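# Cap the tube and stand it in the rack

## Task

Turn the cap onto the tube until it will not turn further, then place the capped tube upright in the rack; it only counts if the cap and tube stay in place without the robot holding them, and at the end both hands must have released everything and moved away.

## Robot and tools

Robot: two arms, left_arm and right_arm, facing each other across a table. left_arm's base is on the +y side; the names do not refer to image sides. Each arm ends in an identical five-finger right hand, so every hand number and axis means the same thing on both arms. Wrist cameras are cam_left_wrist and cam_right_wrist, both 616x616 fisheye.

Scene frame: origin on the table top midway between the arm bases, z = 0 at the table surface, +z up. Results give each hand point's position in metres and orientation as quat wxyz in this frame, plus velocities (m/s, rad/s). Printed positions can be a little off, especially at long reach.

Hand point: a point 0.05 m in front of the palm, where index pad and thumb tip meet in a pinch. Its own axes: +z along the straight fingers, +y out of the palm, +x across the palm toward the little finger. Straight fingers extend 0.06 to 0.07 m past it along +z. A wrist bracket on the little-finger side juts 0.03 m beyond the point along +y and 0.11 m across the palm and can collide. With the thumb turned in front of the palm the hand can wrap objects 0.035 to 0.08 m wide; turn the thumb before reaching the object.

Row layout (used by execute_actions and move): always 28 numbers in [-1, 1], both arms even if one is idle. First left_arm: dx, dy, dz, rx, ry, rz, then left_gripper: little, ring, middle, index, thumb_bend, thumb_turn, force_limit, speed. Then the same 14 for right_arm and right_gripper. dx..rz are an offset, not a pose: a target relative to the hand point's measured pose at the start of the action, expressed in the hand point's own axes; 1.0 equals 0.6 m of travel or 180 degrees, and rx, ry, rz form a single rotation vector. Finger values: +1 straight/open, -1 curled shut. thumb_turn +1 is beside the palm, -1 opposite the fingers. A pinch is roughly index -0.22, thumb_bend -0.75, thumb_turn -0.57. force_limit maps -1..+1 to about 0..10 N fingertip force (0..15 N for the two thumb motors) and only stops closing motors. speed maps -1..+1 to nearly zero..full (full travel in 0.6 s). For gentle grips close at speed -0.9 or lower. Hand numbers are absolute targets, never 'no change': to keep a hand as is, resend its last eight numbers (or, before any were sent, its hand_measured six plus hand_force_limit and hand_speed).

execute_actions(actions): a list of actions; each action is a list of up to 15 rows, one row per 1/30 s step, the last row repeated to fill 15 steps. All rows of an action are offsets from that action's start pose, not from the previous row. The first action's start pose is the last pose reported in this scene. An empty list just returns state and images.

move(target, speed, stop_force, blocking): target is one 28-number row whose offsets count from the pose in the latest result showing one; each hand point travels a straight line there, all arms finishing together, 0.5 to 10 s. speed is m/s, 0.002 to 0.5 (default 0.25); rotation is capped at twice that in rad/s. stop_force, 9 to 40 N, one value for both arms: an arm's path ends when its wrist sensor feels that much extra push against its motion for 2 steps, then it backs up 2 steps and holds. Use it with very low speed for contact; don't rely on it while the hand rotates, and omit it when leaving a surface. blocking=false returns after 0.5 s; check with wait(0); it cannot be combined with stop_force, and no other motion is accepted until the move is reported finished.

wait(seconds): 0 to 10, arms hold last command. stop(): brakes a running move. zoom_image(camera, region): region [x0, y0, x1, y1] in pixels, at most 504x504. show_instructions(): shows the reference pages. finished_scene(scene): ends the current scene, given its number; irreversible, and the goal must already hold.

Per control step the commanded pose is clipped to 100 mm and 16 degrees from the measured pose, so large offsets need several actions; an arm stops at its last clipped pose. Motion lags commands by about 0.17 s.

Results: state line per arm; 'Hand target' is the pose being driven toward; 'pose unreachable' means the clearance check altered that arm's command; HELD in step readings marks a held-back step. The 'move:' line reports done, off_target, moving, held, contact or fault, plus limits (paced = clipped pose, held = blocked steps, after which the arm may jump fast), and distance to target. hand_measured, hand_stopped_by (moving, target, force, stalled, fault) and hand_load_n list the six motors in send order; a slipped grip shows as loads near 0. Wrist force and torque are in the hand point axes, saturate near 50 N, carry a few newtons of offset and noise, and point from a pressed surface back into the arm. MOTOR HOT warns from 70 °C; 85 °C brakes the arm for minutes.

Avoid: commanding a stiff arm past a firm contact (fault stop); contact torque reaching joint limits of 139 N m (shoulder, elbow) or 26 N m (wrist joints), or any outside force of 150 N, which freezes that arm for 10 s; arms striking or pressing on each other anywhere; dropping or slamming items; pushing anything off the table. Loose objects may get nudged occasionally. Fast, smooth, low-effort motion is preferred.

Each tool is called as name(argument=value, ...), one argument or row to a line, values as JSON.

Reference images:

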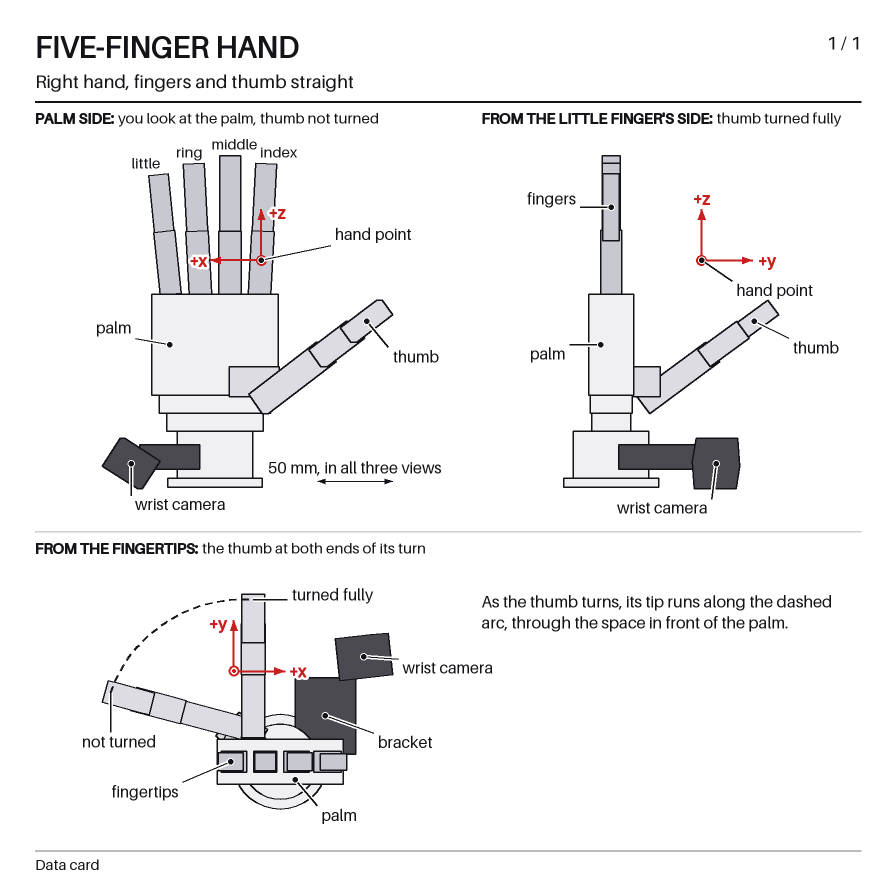

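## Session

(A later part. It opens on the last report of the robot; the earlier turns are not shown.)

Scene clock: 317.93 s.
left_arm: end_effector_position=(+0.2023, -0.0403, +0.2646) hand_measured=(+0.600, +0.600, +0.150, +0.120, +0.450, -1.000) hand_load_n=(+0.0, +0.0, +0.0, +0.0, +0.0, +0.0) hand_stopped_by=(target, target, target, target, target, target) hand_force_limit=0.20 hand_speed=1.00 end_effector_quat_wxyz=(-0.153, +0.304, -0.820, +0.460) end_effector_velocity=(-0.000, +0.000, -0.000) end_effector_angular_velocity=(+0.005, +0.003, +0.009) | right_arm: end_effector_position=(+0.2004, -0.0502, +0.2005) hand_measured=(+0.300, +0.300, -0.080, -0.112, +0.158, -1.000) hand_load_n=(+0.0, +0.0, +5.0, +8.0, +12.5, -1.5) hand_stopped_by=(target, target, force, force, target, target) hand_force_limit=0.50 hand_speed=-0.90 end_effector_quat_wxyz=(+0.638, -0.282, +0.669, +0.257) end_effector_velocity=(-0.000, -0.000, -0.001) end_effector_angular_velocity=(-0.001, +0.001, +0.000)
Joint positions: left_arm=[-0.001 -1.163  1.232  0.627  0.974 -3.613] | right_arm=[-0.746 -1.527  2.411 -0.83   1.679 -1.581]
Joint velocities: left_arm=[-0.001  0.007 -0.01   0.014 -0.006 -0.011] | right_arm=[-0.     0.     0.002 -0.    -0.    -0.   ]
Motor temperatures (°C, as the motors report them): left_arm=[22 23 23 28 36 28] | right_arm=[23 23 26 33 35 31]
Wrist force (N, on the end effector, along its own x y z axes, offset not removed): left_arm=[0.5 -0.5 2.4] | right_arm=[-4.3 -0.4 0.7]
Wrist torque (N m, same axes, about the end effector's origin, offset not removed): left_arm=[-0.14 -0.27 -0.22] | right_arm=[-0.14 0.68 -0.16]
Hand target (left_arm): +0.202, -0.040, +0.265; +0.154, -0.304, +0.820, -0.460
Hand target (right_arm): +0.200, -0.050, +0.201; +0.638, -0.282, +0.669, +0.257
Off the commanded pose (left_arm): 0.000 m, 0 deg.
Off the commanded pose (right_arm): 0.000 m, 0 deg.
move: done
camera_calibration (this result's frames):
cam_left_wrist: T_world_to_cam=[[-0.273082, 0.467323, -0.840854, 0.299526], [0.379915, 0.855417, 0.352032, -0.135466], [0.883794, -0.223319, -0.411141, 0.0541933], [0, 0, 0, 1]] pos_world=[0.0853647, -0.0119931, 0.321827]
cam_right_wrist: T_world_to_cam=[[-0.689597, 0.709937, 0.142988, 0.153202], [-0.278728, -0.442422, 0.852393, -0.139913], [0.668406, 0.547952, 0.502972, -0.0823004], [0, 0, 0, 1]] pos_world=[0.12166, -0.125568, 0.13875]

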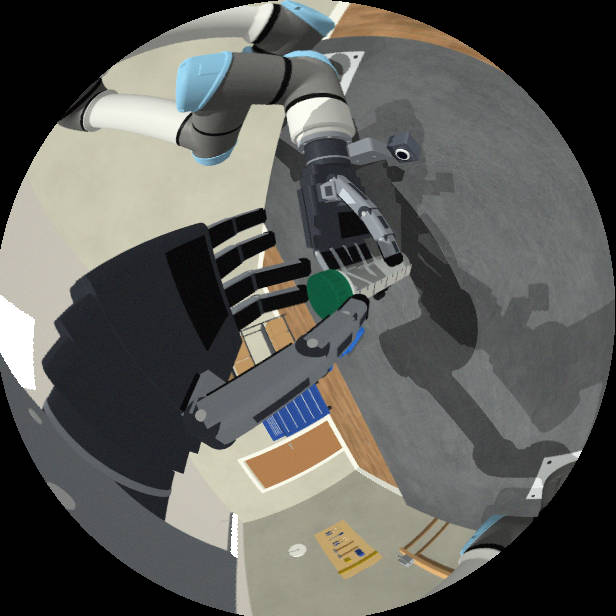

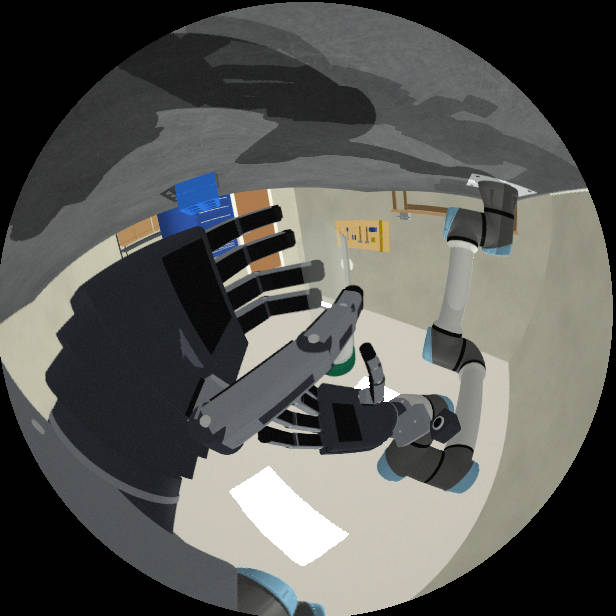

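execute_actions(
  actions=[
    [[0,0,0,0,0,0,0.6,0.6,0,-0.03,0.22,-1,0.2,0,0,0,0,0,0,0,0.3,0.3,-0.4,-0.4,0.15,-1,0.5,-0.9]],
    [[0,0,0,0,0,0,0.6,0.6,-0.2,-0.2,0.22,-1,0.2,-0.85,0,0,0,0,0,0,0.3,0.3,-0.4,-0.4,0.15,-1,0.5,-0.9]],
  ],
)

move(
  target=[0.0148,-0.0037,0.0083,-0.0068,0.2113,0.1335,0.6,0.6,-0.2,-0.2,0.22,-1,0.2,-0.85,0,0,0,0,0,0,0.3,0.3,-0.4,-0.4,0.15,-1,0.5,-0.9],
  speed=0.35,
)

move(
  target=[0.0148,-0.0039,0.0082,-0.0068,0.2113,0.1335,0.6,0.6,-0.2,-0.2,0.22,-1,0.2,-0.85,0,0,0,0,0,0,0.3,0.3,-0.4,-0.4,0.15,-1,0.5,-0.9],
  speed=0.35,
)

move(
  target=[0.005,0.0169,-0.0269,0.0135,-0.4225,-0.267,0.6,0.6,0.15,0.12,0.45,-1,0.2,1,0,0,0,0,0,0,0.3,0.3,-0.4,-0.4,0.15,-1,0.5,-0.9],
  speed=0.45,
)

zoom_image(
  camera="cam_left_wrist",
  region=[290,210,440,360],
)

execute_actions(
  actions=[
    [[0,0,0,0,0,0,0.6,0.6,0,-0.03,0.22,-1,0.2,0,0,0,0,0,0,0,0.3,0.3,-0.4,-0.4,0.15,-1,0.5,-0.9]],
    [[0,0,0,0,0,0,0.6,0.6,-0.2,-0.2,0.22,-1,0.2,-0.85,0,0,0,0,0,0,0.3,0.3,-0.4,-0.4,0.15,-1,0.5,-0.9]],
  ],
)

move(
  target=[0.0148,-0.0037,0.0083,-0.0068,0.2113,0.1335,0.6,0.6,-0.2,-0.2,0.22,-1,0.2,-0.85,0,0,0,0,0,0,0.3,0.3,-0.4,-0.4,0.15,-1,0.5,-0.9],
  speed=0.35,
)

move(
  target=[0.0148,-0.0039,0.0082,-0.0068,0.2113,0.1335,0.6,0.6,-0.2,-0.2,0.22,-1,0.2,-0.85,0,0,0,0,0,0,0.3,0.3,-0.4,-0.4,0.15,-1,0.5,-0.9],
  speed=0.35,
)

zoom_image(
  camera="cam_left_wrist",
  region=[290,210,440,360],
)

Scene clock: 343.50 s.
left_arm: end_effector_position=(+0.2022, -0.0403, +0.2646) hand_measured=(+0.600, +0.600, -0.038, -0.078, +0.228, -1.000) hand_load_n=(+0.0, +0.0, +5.5, +6.0, +10.5, +0.5) hand_stopped_by=(target, target, force, force, target, target) hand_force_limit=0.20 hand_speed=-0.85 end_effector_quat_wxyz=(-0.153, +0.304, -0.820, +0.460) end_effector_velocity=(-0.000, -0.000, +0.000) end_effector_angular_velocity=(-0.000, +0.000, -0.000) | right_arm: end_effector_position=(+0.2004, -0.0502, +0.2005) hand_measured=(+0.300, +0.300, -0.080, -0.112, +0.158, -1.000) hand_load_n=(+0.0, +0.0, +5.0, +7.5, +12.5, -2.0) hand_stopped_by=(target, target, force, force, target, target) hand_force_limit=0.50 hand_speed=-0.90 end_effector_quat_wxyz=(+0.638, -0.282, +0.669, +0.257) end_effector_velocity=(+0.000, -0.000, -0.000) end_effector_angular_velocity=(-0.001, -0.000, -0.001)
Joint positions: left_arm=[-0.001 -1.163  1.232  0.627  0.974 -3.613] | right_arm=[-0.746 -1.527  2.411 -0.83   1.679 -1.581]
Joint velocities: left_arm=[-0.     0.    -0.001  0.     0.    -0.   ] | right_arm=[ 0.     0.    -0.     0.001  0.001 -0.001]
Motor temperatures (°C, as the motors report them): left_arm=[22 23 23 28 36 28] | right_arm=[23 23 26 33 35 31]
Wrist force (N, on the end effector, along its own x y z axes, offset not removed): left_arm=[1.3 -0.2 0.2] | right_arm=[-0.4 0.3 0.3]
Wrist torque (N m, same axes, about the end effector's origin, offset not removed): left_arm=[0.13 -0.43 0.02] | right_arm=[-0.09 0.25 0.00]
Hand target (left_arm): +0.202, -0.040, +0.265; +0.153, -0.304, +0.820, -0.460
Hand target (right_arm): +0.200, -0.050, +0.201; +0.638, -0.282, +0.669, +0.257
Off the commanded pose (left_arm): 0.000 m, 0 deg.
Off the commanded pose (right_arm): 0.000 m, 0 deg.
Step readings (end_effector_position; steps 1 to 15: 1st action; 16 to 30: 2nd action):
0: left_arm (+0.2023, -0.0403, +0.2646) | right_arm (+0.2004, -0.0502, +0.2005)
1: left_arm (+0.2023, -0.0403, +0.2646) | right_arm (+0.2004, -0.0502, +0.2005)
2: left_arm (+0.2023, -0.0403, +0.2646) | right_arm (+0.2004, -0.0502, +0.2005)
4: left_arm (+0.2023, -0.0404, +0.2646) | right_arm (+0.2004, -0.0502, +0.2005)
8: left_arm (+0.2022, -0.0404, +0.2646) | right_arm (+0.2004, -0.0502, +0.2005)
15: left_arm (+0.2022, -0.0403, +0.2646) | right_arm (+0.2004, -0.0502, +0.2005)
16: left_arm (+0.2022, -0.0403, +0.2646) | right_arm (+0.2004, -0.0502, +0.2005)
17: left_arm (+0.2022, -0.0403, +0.2646) | right_arm (+0.2004, -0.0502, +0.2005)
19: left_arm (+0.2022, -0.0403, +0.2646) | right_arm (+0.2004, -0.0502, +0.2005)
23: left_arm (+0.2022, -0.0403, +0.2646) | right_arm (+0.2004, -0.0502, +0.2005)
30: end_effector_position above
camera_calibration (this result's frames):
cam_left_wrist: T_world_to_cam=[[-0.273047, 0.467334, -0.840859, 0.299514], [0.379992, 0.855389, 0.352017, -0.135409], [0.883771, -0.223403, -0.411144, 0.0542351], [0, 0, 0, 1]] pos_world=[0.0853045, -0.0120293, 0.321814]
cam_right_wrist: T_world_to_cam=[[-0.689597, 0.709937, 0.142988, 0.153202], [-0.278728, -0.442422, 0.852393, -0.139913], [0.668406, 0.547953, 0.502972, -0.0823003], [0, 0, 0, 1]] pos_world=[0.12166, -0.125568, 0.13875]

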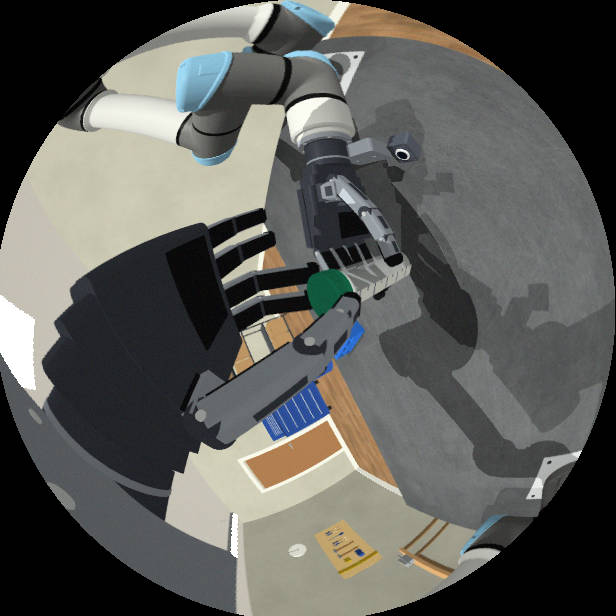

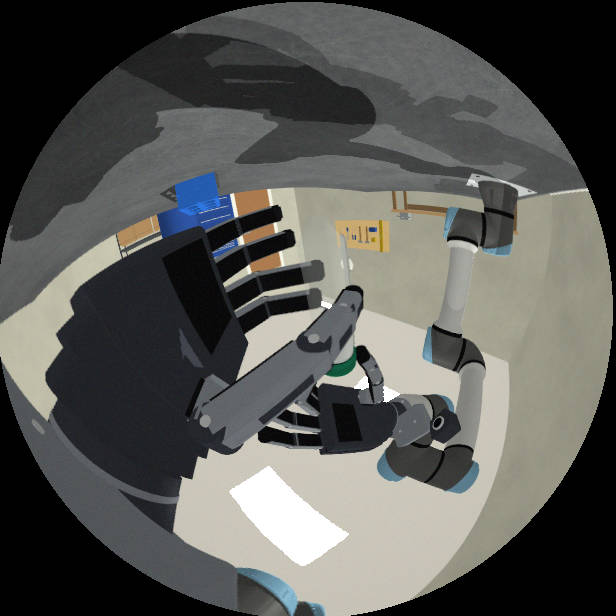

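Scene clock: 345.17 s.
left_arm: end_effector_position=(+0.1989, -0.0501, +0.2641) hand_measured=(+0.600, +0.600, -0.038, -0.078, +0.228, -1.000) hand_load_n=(+0.0, +0.0, +5.0, +5.5, +10.5, +0.0) hand_stopped_by=(target, target, force, force, target, target) hand_force_limit=0.20 hand_speed=-0.85 end_effector_quat_wxyz=(+0.033, -0.034, -0.874, +0.483) end_effector_velocity=(+0.001, -0.000, +0.000) end_effector_angular_velocity=(+0.002, +0.002, -0.011) | right_arm: end_effector_position=(+0.2004, -0.0502, +0.2005) hand_measured=(+0.300, +0.300, -0.080, -0.112, +0.158, -1.000) hand_load_n=(+0.0, +0.0, +5.0, +7.5, +12.5, -2.0) hand_stopped_by=(target, target, force, force, target, target) hand_force_limit=0.50 hand_speed=-0.90 end_effector_quat_wxyz=(+0.638, -0.282, +0.669, +0.257) end_effector_velocity=(+0.000, -0.000, +0.000) end_effector_angular_velocity=(+0.002, +0.002, -0.001)
Joint positions: left_arm=[ 0.254 -1.202  1.27   0.514  1.834 -3.   ] | right_arm=[-0.746 -1.527  2.411 -0.83   1.679 -1.581]
Joint velocities: left_arm=[ 0.006  0.005 -0.008  0.007  0.014  0.008] | right_arm=[-0.    -0.     0.    -0.     0.001  0.003]
Motor temperatures (°C, as the motors report them): left_arm=[22 23 23 28 36 28] | right_arm=[23 23 26 33 35 31]
Wrist force (N, on the end effector, along its own x y z axes, offset not removed): left_arm=[-2.2 -1.6 1.5] | right_arm=[1.0 0.8 -1.9]
Wrist torque (N m, same axes, about the end effector's origin, offset not removed): left_arm=[0.21 0.21 -0.21] | right_arm=[0.23 0.35 -0.04]
Hand target (left_arm): +0.199, -0.050, +0.264; -0.033, +0.034, +0.874, -0.483
Hand target (right_arm): +0.200, -0.050, +0.201; +0.638, -0.282, +0.669, +0.257
Off the commanded pose (left_arm): 0.000 m, 0 deg.
Off the commanded pose (right_arm): 0.000 m, 0 deg.
move: done
camera_calibration (this result's frames):
cam_left_wrist: T_world_to_cam=[[0.139804, 0.524661, -0.839753, 0.223252], [0.871969, 0.336612, 0.355476, -0.25041], [0.469176, -0.781935, -0.410428, 0.109107], [0, 0, 0, 1]] pos_world=[0.135948, 0.052474, 0.321272]
cam_right_wrist: T_world_to_cam=[[-0.689597, 0.709937, 0.142988, 0.153202], [-0.278728, -0.442422, 0.852393, -0.139913], [0.668406, 0.547953, 0.502972, -0.0823004], [0, 0, 0, 1]] pos_world=[0.12166, -0.125568, 0.13875]

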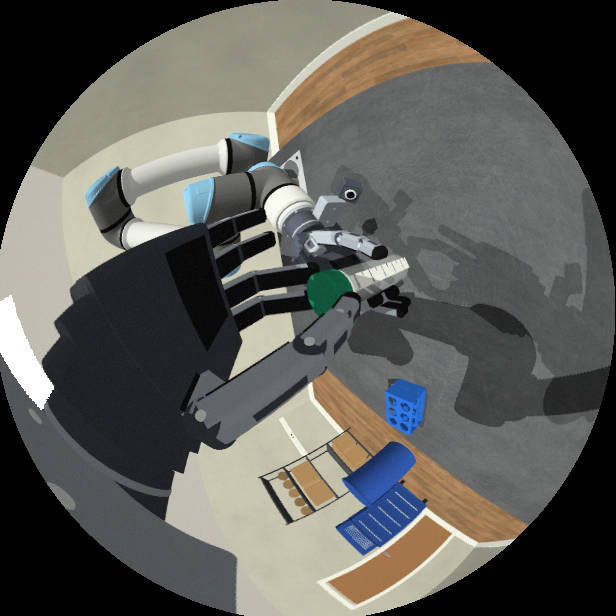

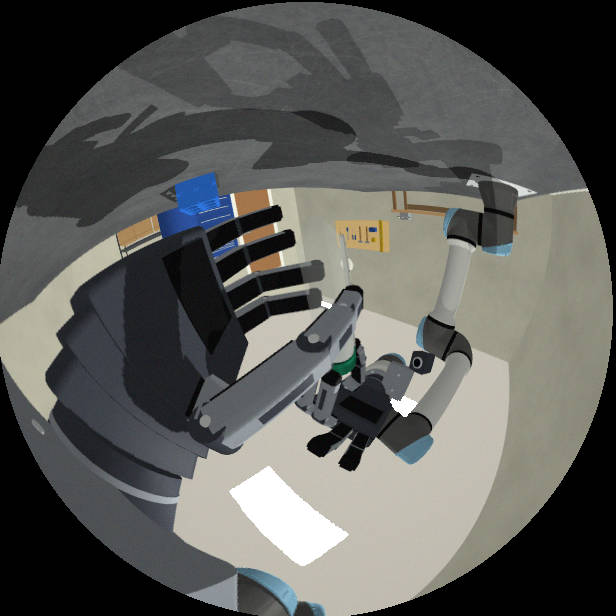

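Scene clock: 346.93 s.
left_arm: end_effector_position=(+0.1896, -0.0545, +0.2636) hand_measured=(+0.600, +0.600, -0.038, -0.078, +0.228, -1.000) hand_load_n=(+0.0, +0.0, +4.0, +6.0, +9.5, +0.0) hand_stopped_by=(target, target, force, force, target, target) hand_force_limit=0.20 hand_speed=-0.85 end_effector_quat_wxyz=(-0.213, +0.366, +0.796, -0.433) end_effector_velocity=(+0.001, +0.000, -0.000) end_effector_angular_velocity=(+0.007, -0.001, -0.011) | right_arm: end_effector_position=(+0.2004, -0.0502, +0.2005) hand_measured=(+0.300, +0.300, -0.082, -0.112, +0.158, -1.000) hand_load_n=(+0.0, +0.0, +3.0, +8.0, +10.5, -3.0) hand_stopped_by=(target, target, force, force, target, target) hand_force_limit=0.50 hand_speed=-0.90 end_effector_quat_wxyz=(+0.638, -0.282, +0.669, +0.257) end_effector_velocity=(-0.000, -0.001, -0.001) end_effector_angular_velocity=(+0.000, +0.002, -0.001)
Joint positions: left_arm=[ 0.44  -0.792  0.729  1.21   2.515 -2.107] | right_arm=[-0.746 -1.527  2.411 -0.83   1.679 -1.581]
Joint velocities: left_arm=[ 0.002  0.015 -0.023  0.032  0.002  0.022] | right_arm=[ 0.    -0.     0.002 -0.001  0.001  0.001]
Motor temperatures (°C, as the motors report them): left_arm=[22 23 23 28 36 28] | right_arm=[23 23 26 33 35 31]
Wrist force (N, on the end effector, along its own x y z axes, offset not removed): left_arm=[-2.9 -1.1 0.5] | right_arm=[1.0 2.0 1.2]
Wrist torque (N m, same axes, about the end effector's origin, offset not removed): left_arm=[0.44 0.00 -0.20] | right_arm=[0.44 0.58 0.00]
Hand target (left_arm): +0.190, -0.055, +0.264; -0.214, +0.366, +0.796, -0.432
Hand target (right_arm): +0.200, -0.050, +0.201; +0.638, -0.282, +0.669, +0.257
Off the commanded pose (left_arm): 0.000 m, 0 deg.
Off the commanded pose (right_arm): 0.000 m, 0 deg.
move: done
camera_calibration (this result's frames):
cam_left_wrist: T_world_to_cam=[[0.47254, 0.273385, -0.837834, 0.149107], [0.85372, -0.377999, 0.358159, -0.276786], [-0.218785, -0.884521, -0.412015, 0.235046], [0, 0, 0, 1]] pos_world=[0.217263, 0.0625148, 0.320902]
cam_right_wrist: T_world_to_cam=[[-0.689597, 0.709937, 0.142988, 0.153202], [-0.278728, -0.442422, 0.852393, -0.139913], [0.668407, 0.547953, 0.502972, -0.0823003], [0, 0, 0, 1]] pos_world=[0.12166, -0.125568, 0.13875]

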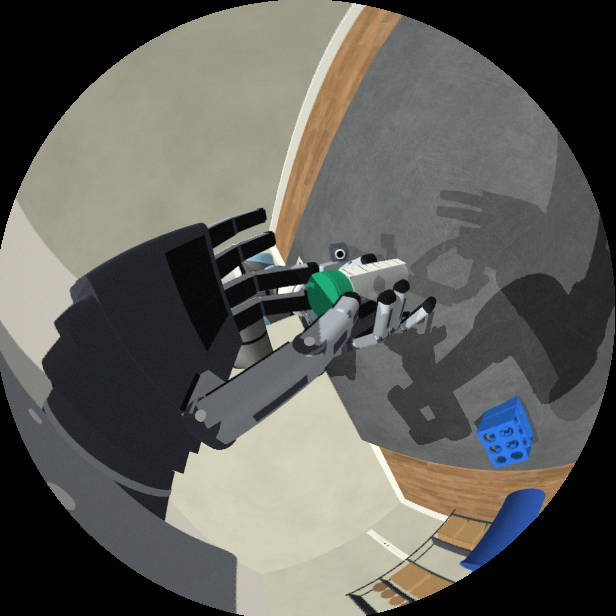

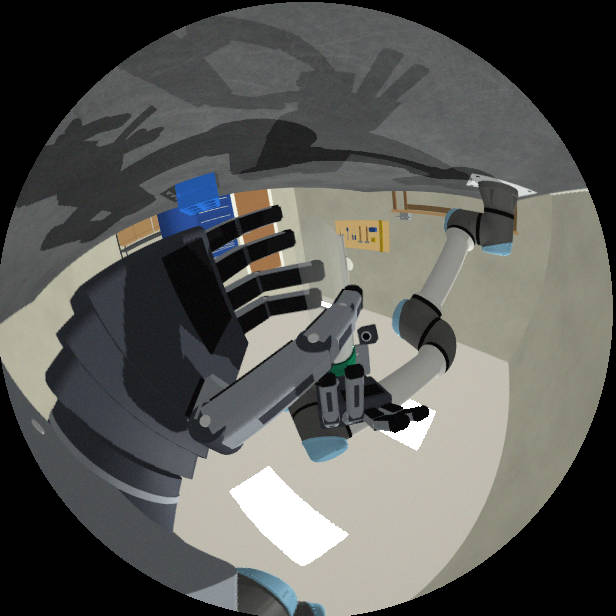

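Scene clock: 349.30 s.
left_arm: end_effector_position=(+0.2021, -0.0402, +0.2638) hand_measured=(+0.600, +0.600, +0.150, +0.120, +0.450, -1.000) hand_load_n=(+0.0, +0.0, +0.0, +0.0, +0.0, +0.0) hand_stopped_by=(target, target, target, target, target, target) hand_force_limit=0.20 hand_speed=1.00 end_effector_quat_wxyz=(-0.153, +0.304, -0.820, +0.460) end_effector_velocity=(-0.000, -0.000, -0.000) end_effector_angular_velocity=(+0.004, +0.002, +0.010) | right_arm: end_effector_position=(+0.2004, -0.0502, +0.2005) hand_measured=(+0.300, +0.300, -0.082, -0.112, +0.158, -1.000) hand_load_n=(+0.0, +0.0, +3.0, +7.5, +10.5, -2.5) hand_stopped_by=(target, target, force, force, target, target) hand_force_limit=0.50 hand_speed=-0.90 end_effector_quat_wxyz=(+0.638, -0.282, +0.669, +0.257) end_effector_velocity=(+0.000, +0.000, +0.001) end_effector_angular_velocity=(+0.002, -0.000, -0.000)
Joint positions: left_arm=[-0.001 -1.164  1.235  0.624  0.972 -3.614] | right_arm=[-0.746 -1.527  2.411 -0.83   1.679 -1.581]
Joint velocities: left_arm=[-0.002  0.007 -0.009  0.012 -0.008 -0.011] | right_arm=[-0.    -0.    -0.    -0.001  0.     0.001]
Motor temperatures (°C, as the motors report them): left_arm=[22 23 23 28 36 28] | right_arm=[23 23 26 33 35 31]
Wrist force (N, on the end effector, along its own x y z axes, offset not removed): left_arm=[-3.4 -0.3 0.1] | right_arm=[-0.2 1.0 1.0]
Wrist torque (N m, same axes, about the end effector's origin, offset not removed): left_arm=[0.03 0.35 -0.09] | right_arm=[0.32 0.05 0.14]
Hand target (left_arm): +0.202, -0.040, +0.264; +0.154, -0.305, +0.820, -0.460
Hand target (right_arm): +0.200, -0.050, +0.201; +0.638, -0.282, +0.669, +0.257
Off the commanded pose (left_arm): 0.000 m, 0 deg.
Off the commanded pose (right_arm): 0.000 m, 0 deg.
move: done
camera_calibration (this result's frames):
cam_left_wrist: T_world_to_cam=[[-0.273412, 0.466146, -0.8414, 0.298963], [0.379122, 0.856144, 0.351119, -0.134802], [0.884032, -0.222993, -0.410806, 0.0539045], [0, 0, 0, 1]] pos_world=[0.0851932, -0.0119304, 0.321023]
cam_right_wrist: T_world_to_cam=[[-0.689597, 0.709937, 0.142988, 0.153202], [-0.278728, -0.442422, 0.852393, -0.139913], [0.668406, 0.547953, 0.502972, -0.0823003], [0, 0, 0, 1]] pos_world=[0.12166, -0.125568, 0.13875]

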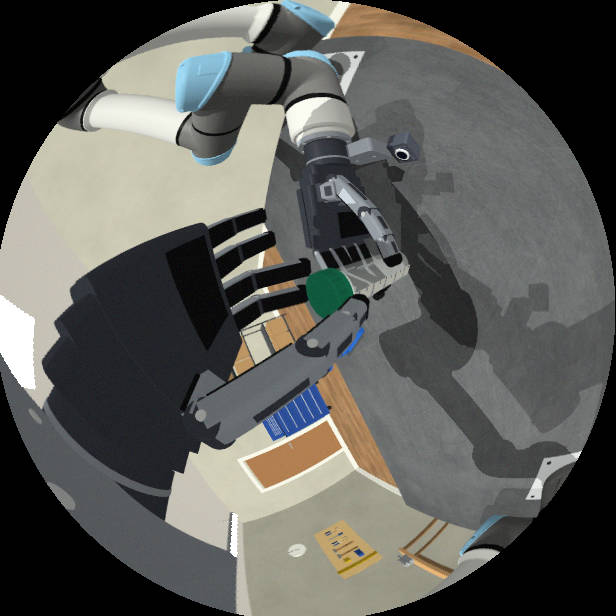

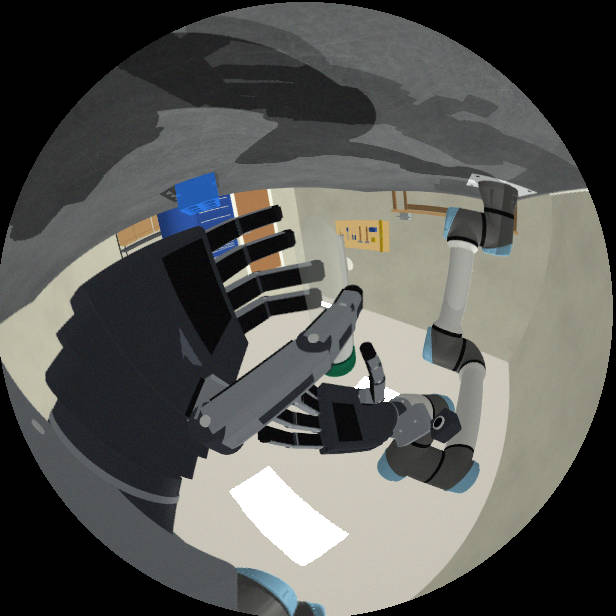

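Region (290, 210, 440, 360) of cam_left_wrist's 616x616 image, scaled by 3.360, with more detail than that image has.

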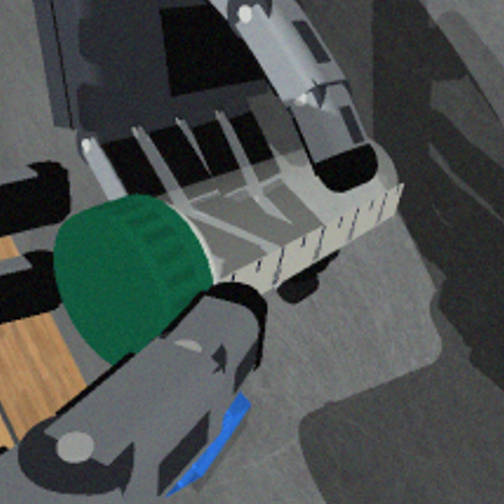

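Scene clock: 350.30 s.
left_arm: end_effector_position=(+0.2021, -0.0403, +0.2638) hand_measured=(+0.600, +0.600, -0.030, -0.076, +0.228, -1.000) hand_load_n=(+0.0, +0.0, +4.5, +6.5, +10.0, +0.5) hand_stopped_by=(target, target, force, force, target, target) hand_force_limit=0.20 hand_speed=-0.85 end_effector_quat_wxyz=(-0.153, +0.304, -0.820, +0.460) end_effector_velocity=(+0.000, +0.000, -0.001) end_effector_angular_velocity=(-0.000, -0.000, +0.000) | right_arm: end_effector_position=(+0.2004, -0.0502, +0.2005) hand_measured=(+0.300, +0.300, -0.082, -0.112, +0.158, -1.000) hand_load_n=(+0.0, +0.0, +3.0, +7.5, +10.0, -2.5) hand_stopped_by=(target, target, force, force, target, target) hand_force_limit=0.50 hand_speed=-0.90 end_effector_quat_wxyz=(+0.638, -0.282, +0.669, +0.257) end_effector_velocity=(-0.001, -0.000, -0.001) end_effector_angular_velocity=(-0.002, +0.000, +0.001)
Joint positions: left_arm=[-0.001 -1.163  1.235  0.624  0.972 -3.614] | right_arm=[-0.746 -1.527  2.411 -0.83   1.679 -1.581]
Joint velocities: left_arm=[-0.    -0.     0.002 -0.002 -0.     0.   ] | right_arm=[-0.    -0.     0.002 -0.    -0.001 -0.001]
Motor temperatures (°C, as the motors report them): left_arm=[22 23 23 28 36 28] | right_arm=[23 23 26 33 35 31]
Wrist force (N, on the end effector, along its own x y z axes, offset not removed): left_arm=[0.3 1.7 1.7] | right_arm=[-0.9 2.7 1.5]
Wrist torque (N m, same axes, about the end effector's origin, offset not removed): left_arm=[0.52 0.01 0.11] | right_arm=[0.36 0.29 0.10]
Hand target (left_arm): +0.202, -0.040, +0.264; +0.153, -0.304, +0.820, -0.460
Hand target (right_arm): +0.200, -0.050, +0.201; +0.638, -0.282, +0.669, +0.257
Off the commanded pose (left_arm): 0.000 m, 0 deg.
Off the commanded pose (right_arm): 0.000 m, 0 deg.
Step readings (end_effector_position; steps 1 to 15: 1st action; 16 to 30: 2nd action):
0: left_arm (+0.2021, -0.0402, +0.2638) | right_arm (+0.2004, -0.0502, +0.2005)
1: left_arm (+0.2021, -0.0402, +0.2638) | right_arm (+0.2004, -0.0502, +0.2005)
2: left_arm (+0.2022, -0.0402, +0.2638) | right_arm (+0.2004, -0.0502, +0.2005)
4: left_arm (+0.2022, -0.0402, +0.2638) | right_arm (+0.2004, -0.0502, +0.2005)
8: left_arm (+0.2021, -0.0402, +0.2638) | right_arm (+0.2004, -0.0502, +0.2005)
15: left_arm (+0.2021, -0.0403, +0.2638) | right_arm (+0.2004, -0.0502, +0.2005)
16: left_arm (+0.2021, -0.0403, +0.2638) | right_arm (+0.2004, -0.0502, +0.2005)
17: left_arm (+0.2021, -0.0403, +0.2638) | right_arm (+0.2004, -0.0502, +0.2005)
19: left_arm (+0.2021, -0.0403, +0.2638) | right_arm (+0.2004, -0.0502, +0.2005)
23: left_arm (+0.2021, -0.0403, +0.2638) | right_arm (+0.2004, -0.0502, +0.2005)
30: end_effector_position above
camera_calibration (this result's frames):
cam_left_wrist: T_world_to_cam=[[-0.273458, 0.46607, -0.841427, 0.299004], [0.379135, 0.856177, 0.351024, -0.134677], [0.884012, -0.223024, -0.410832, 0.0539176], [0, 0, 0, 1]] pos_world=[0.085162, -0.0120249, 0.321016]
cam_right_wrist: T_world_to_cam=[[-0.689597, 0.709937, 0.142988, 0.153202], [-0.278728, -0.442422, 0.852393, -0.139913], [0.668406, 0.547953, 0.502972, -0.0823002], [0, 0, 0, 1]] pos_world=[0.12166, -0.125568, 0.13875]

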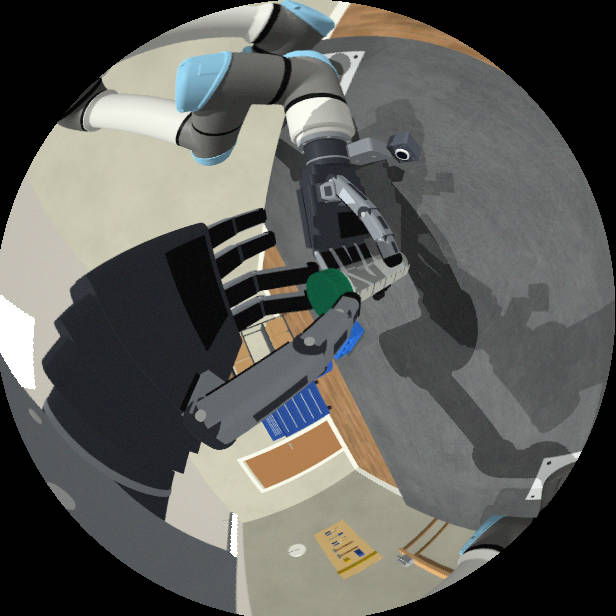

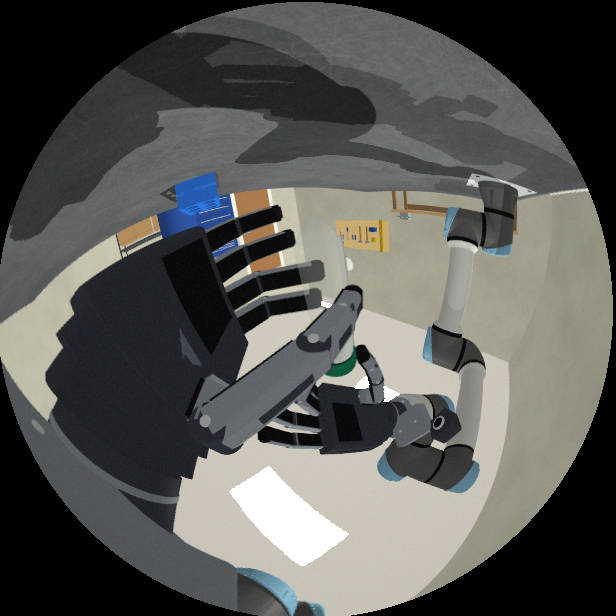

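Scene clock: 351.97 s.
left_arm: end_effector_position=(+0.1988, -0.0500, +0.2634) hand_measured=(+0.600, +0.600, -0.030, -0.076, +0.228, -1.000) hand_load_n=(+0.0, +0.0, +4.5, +5.5, +9.5, -2.0) hand_stopped_by=(target, target, force, force, target, target) hand_force_limit=0.20 hand_speed=-0.85 end_effector_quat_wxyz=(+0.032, -0.033, -0.874, +0.483) end_effector_velocity=(-0.001, -0.000, -0.001) end_effector_angular_velocity=(+0.003, +0.002, -0.012) | right_arm: end_effector_position=(+0.2004, -0.0502, +0.2005) hand_measured=(+0.300, +0.300, -0.082, -0.112, +0.158, -1.000) hand_load_n=(+0.0, +0.0, +2.5, +6.5, +10.0, -2.5) hand_stopped_by=(target, target, force, force, target, target) hand_force_limit=0.50 hand_speed=-0.90 end_effector_quat_wxyz=(+0.638, -0.282, +0.669, +0.257) end_effector_velocity=(-0.000, +0.000, -0.000) end_effector_angular_velocity=(-0.001, +0.000, +0.001)
Joint positions: left_arm=[ 0.254 -1.203  1.274  0.51   1.833 -3.001] | right_arm=[-0.746 -1.527  2.411 -0.83   1.679 -1.581]
Joint velocities: left_arm=[ 0.004  0.005 -0.006  0.007  0.014  0.008] | right_arm=[ 0.     0.    -0.001  0.001 -0.001 -0.   ]
Motor temperatures (°C, as the motors report them): left_arm=[22 23 23 28 36 28] | right_arm=[23 23 26 33 35 31]
Wrist force (N, on the end effector, along its own x y z axes, offset not removed): left_arm=[-1.6 -5.1 -2.4] | right_arm=[3.9 -0.7 0.5]
Wrist torque (N m, same axes, about the end effector's origin, offset not removed): left_arm=[0.08 0.29 -0.20] | right_arm=[0.05 0.39 -0.15]
Hand target (left_arm): +0.199, -0.050, +0.263; -0.033, +0.034, +0.874, -0.483
Hand target (right_arm): +0.200, -0.050, +0.201; +0.638, -0.282, +0.669, +0.257
Off the commanded pose (left_arm): 0.000 m, 0 deg.
Off the commanded pose (right_arm): 0.000 m, 0 deg.
move: done
camera_calibration (this result's frames):
cam_left_wrist: T_world_to_cam=[[0.139328, 0.523838, -0.840346, 0.222804], [0.87162, 0.337876, 0.355132, -0.249844], [0.469965, -0.781942, -0.409512, 0.108482], [0, 0, 0, 1]] pos_world=[0.135743, 0.0525301, 0.320385]
cam_right_wrist: T_world_to_cam=[[-0.689597, 0.709937, 0.142988, 0.153202], [-0.278728, -0.442422, 0.852393, -0.139913], [0.668406, 0.547953, 0.502972, -0.0823002], [0, 0, 0, 1]] pos_world=[0.12166, -0.125568, 0.13875]

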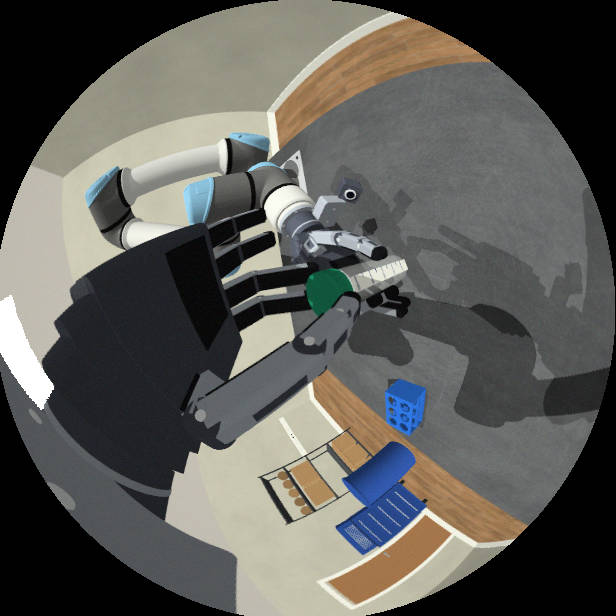

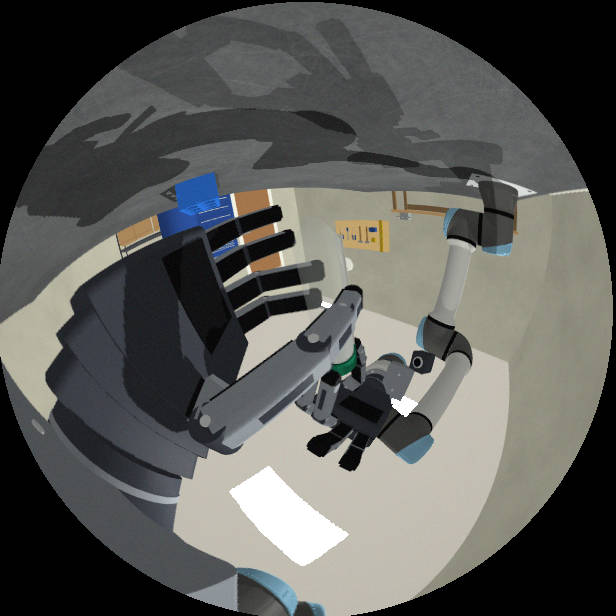

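Scene clock: 353.73 s.
left_arm: end_effector_position=(+0.1895, -0.0545, +0.2628) hand_measured=(+0.600, +0.600, -0.030, -0.076, +0.228, -1.000) hand_load_n=(+0.0, +0.0, +3.0, +6.5, +9.0, -0.5) hand_stopped_by=(target, target, force, force, target, target) hand_force_limit=0.20 hand_speed=-0.85 end_effector_quat_wxyz=(-0.213, +0.366, +0.796, -0.433) end_effector_velocity=(+0.001, +0.000, -0.000) end_effector_angular_velocity=(+0.008, -0.001, -0.010) | right_arm: end_effector_position=(+0.2004, -0.0502, +0.2005) hand_measured=(+0.300, +0.300, -0.082, -0.112, +0.154, -1.000) hand_load_n=(+0.0, +0.0, +0.0, +4.0, +3.5, -1.0) hand_stopped_by=(target, target, force, force, target, target) hand_force_limit=0.50 hand_speed=-0.90 end_effector_quat_wxyz=(+0.638, -0.282, +0.669, +0.257) end_effector_velocity=(-0.000, +0.000, +0.000) end_effector_angular_velocity=(+0.001, -0.000, +0.001)
Joint positions: left_arm=[ 0.44  -0.794  0.734  1.204  2.515 -2.109] | right_arm=[-0.746 -1.527  2.411 -0.83   1.679 -1.581]
Joint velocities: left_arm=[ 0.002  0.015 -0.022  0.032  0.001  0.022] | right_arm=[ 0.    -0.001 -0.     0.    -0.001  0.   ]
Motor temperatures (°C, as the motors report them): left_arm=[22 23 23 28 36 28] | right_arm=[23 23 26 33 35 31]
Wrist force (N, on the end effector, along its own x y z axes, offset not removed): left_arm=[-3.3 -1.7 -0.1] | right_arm=[-1.0 -0.1 0.4]
Wrist torque (N m, same axes, about the end effector's origin, offset not removed): left_arm=[0.18 0.42 -0.16] | right_arm=[0.03 0.49 -0.27]
Hand target (left_arm): +0.190, -0.054, +0.263; -0.213, +0.366, +0.796, -0.433
Hand target (right_arm): +0.200, -0.050, +0.201; +0.638, -0.282, +0.669, +0.257
Off the commanded pose (left_arm): 0.000 m, 0 deg.
Off the commanded pose (right_arm): 0.000 m, 0 deg.
move: done
camera_calibration (this result's frames):
cam_left_wrist: T_world_to_cam=[[0.472314, 0.272906, -0.838118, 0.148587], [0.854077, -0.376744, 0.358633, -0.276546], [-0.217883, -0.885204, -0.411024, 0.234286], [0, 0, 0, 1]] pos_world=[0.217058, 0.0626535, 0.320009]
cam_right_wrist: T_world_to_cam=[[-0.689597, 0.709937, 0.142988, 0.153202], [-0.278728, -0.442422, 0.852393, -0.139913], [0.668407, 0.547952, 0.502972, -0.0823004], [0, 0, 0, 1]] pos_world=[0.12166, -0.125568, 0.13875]

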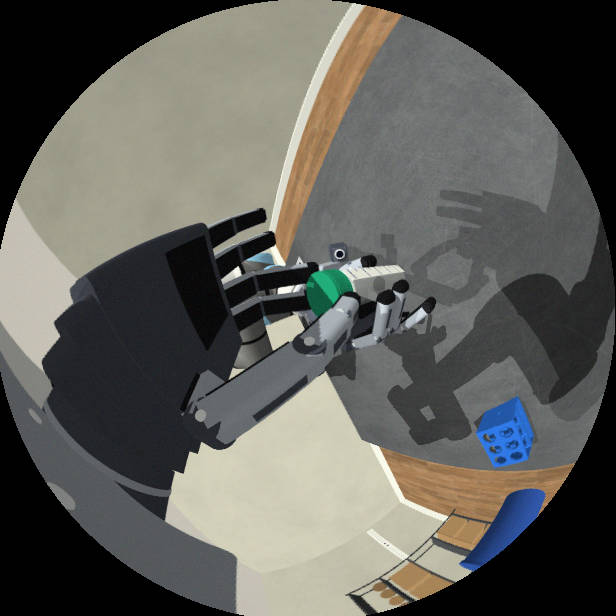

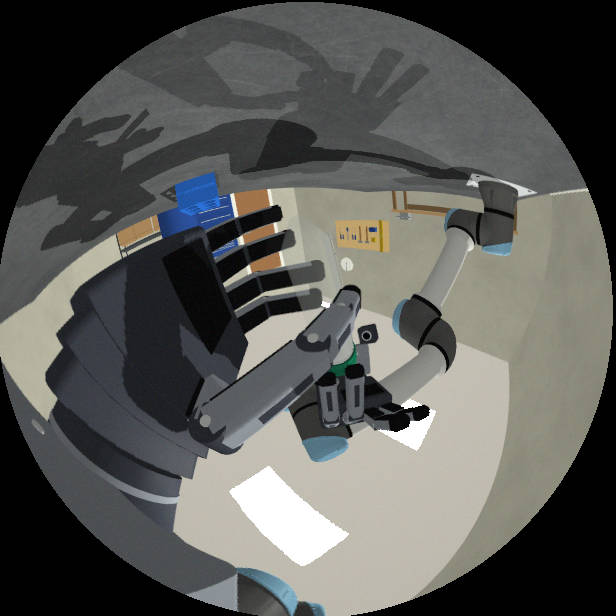

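Region (290, 210, 440, 360) of cam_left_wrist's 616x616 image, scaled by 3.360, with more detail than that image has.

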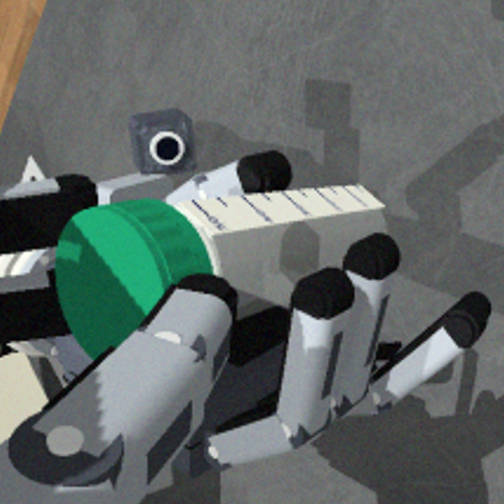

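move(
  target=[0,0,0,0,0,0,0.6,0.6,-0.2,-0.2,0.22,-1,0.2,-0.85,0,0,0,0,0,0,0.3,0.3,-0.5,-0.5,0.15,-1,0.5,-0.9],
)

zoom_image(
  camera="cam_right_wrist",
  region=[230,190,430,390],
)

Scene clock: 370.80 s.
left_arm: end_effector_position=(+0.1895, -0.0545, +0.2628) hand_measured=(+0.600, +0.600, -0.030, -0.076, +0.228, -1.000) hand_load_n=(+0.0, +0.0, +2.5, +7.0, +9.0, +0.0) hand_stopped_by=(target, target, force, force, target, target) hand_force_limit=0.20 hand_speed=-0.85 end_effector_quat_wxyz=(-0.213, +0.366, +0.796, -0.433) end_effector_velocity=(+0.002, +0.001, +0.000) end_effector_angular_velocity=(+0.001, -0.001, +0.003) | right_arm: end_effector_position=(+0.2004, -0.0502, +0.2005) hand_measured=(+0.300, +0.300, -0.500, -0.500, +0.150, -1.000) hand_load_n=(+0.0, +0.0, +0.0, +0.0, +0.0, +0.0) hand_stopped_by=(target, target, target, target, target, target) hand_force_limit=0.50 hand_speed=-0.90 end_effector_quat_wxyz=(+0.638, -0.282, +0.669, +0.257) end_effector_velocity=(+0.001, +0.001, +0.001) end_effector_angular_velocity=(+0.002, -0.002, -0.000)
Joint positions: left_arm=[ 0.44  -0.794  0.734  1.204  2.515 -2.109] | right_arm=[-0.746 -1.527  2.411 -0.83   1.679 -1.581]
Joint velocities: left_arm=[ 0.002  0.    -0.001  0.001 -0.001  0.   ] | right_arm=[-0.    -0.    -0.002 -0.001  0.    -0.001]
Motor temperatures (°C, as the motors report them): left_arm=[22 23 23 28 36 28] | right_arm=[23 23 26 33 35 31]
Wrist force (N, on the end effector, along its own x y z axes, offset not removed): left_arm=[-3.8 3.0 -1.3] | right_arm=[-1.5 -2.8 1.9]
Wrist torque (N m, same axes, about the end effector's origin, offset not removed): left_arm=[0.75 0.36 -0.08] | right_arm=[-0.57 0.03 0.04]
Hand target (left_arm): +0.190, -0.054, +0.263; -0.213, +0.366, +0.796, -0.433
Hand target (right_arm): +0.200, -0.050, +0.201; +0.638, -0.282, +0.669, +0.257
Off the commanded pose (left_arm): 0.000 m, 0 deg.
Off the commanded pose (right_arm): 0.000 m, 0 deg.
move: done
camera_calibration (this result's frames):
cam_left_wrist: T_world_to_cam=[[0.472314, 0.272906, -0.838118, 0.148587], [0.854077, -0.376744, 0.358633, -0.276546], [-0.217883, -0.885204, -0.411024, 0.234286], [0, 0, 0, 1]] pos_world=[0.217058, 0.0626535, 0.320009]
cam_right_wrist: T_world_to_cam=[[-0.689597, 0.709937, 0.142988, 0.153202], [-0.278728, -0.442422, 0.852393, -0.139913], [0.668407, 0.547952, 0.502972, -0.0823003], [0, 0, 0, 1]] pos_world=[0.12166, -0.125568, 0.13875]

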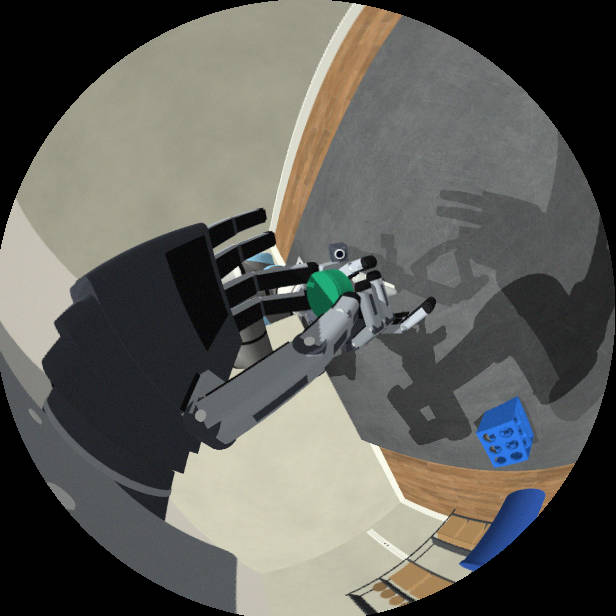

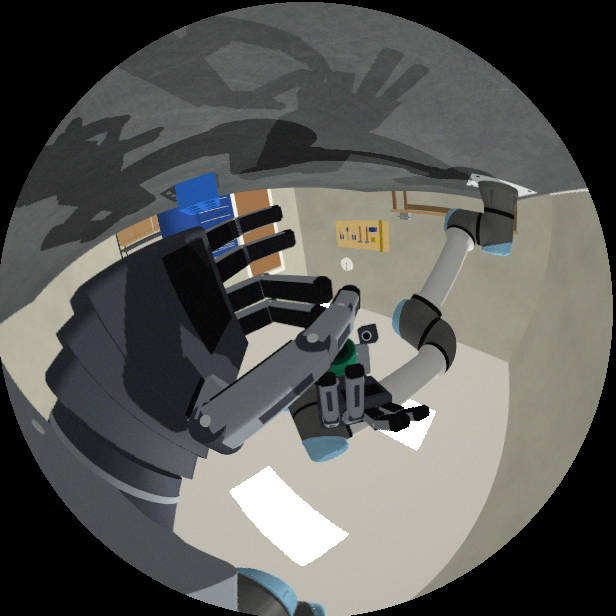

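Region (230, 190, 430, 390) of cam_right_wrist's 616x616 image, scaled by 2.520, with more detail than that image has.

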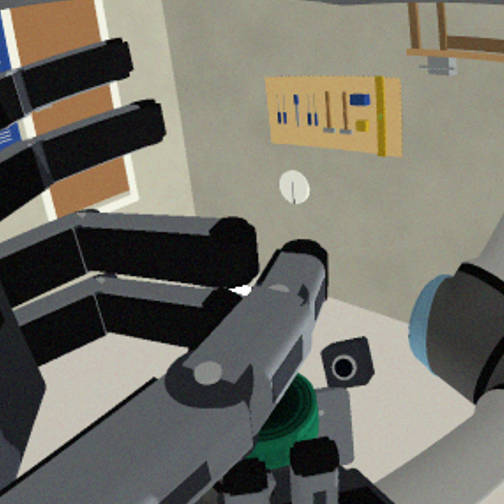

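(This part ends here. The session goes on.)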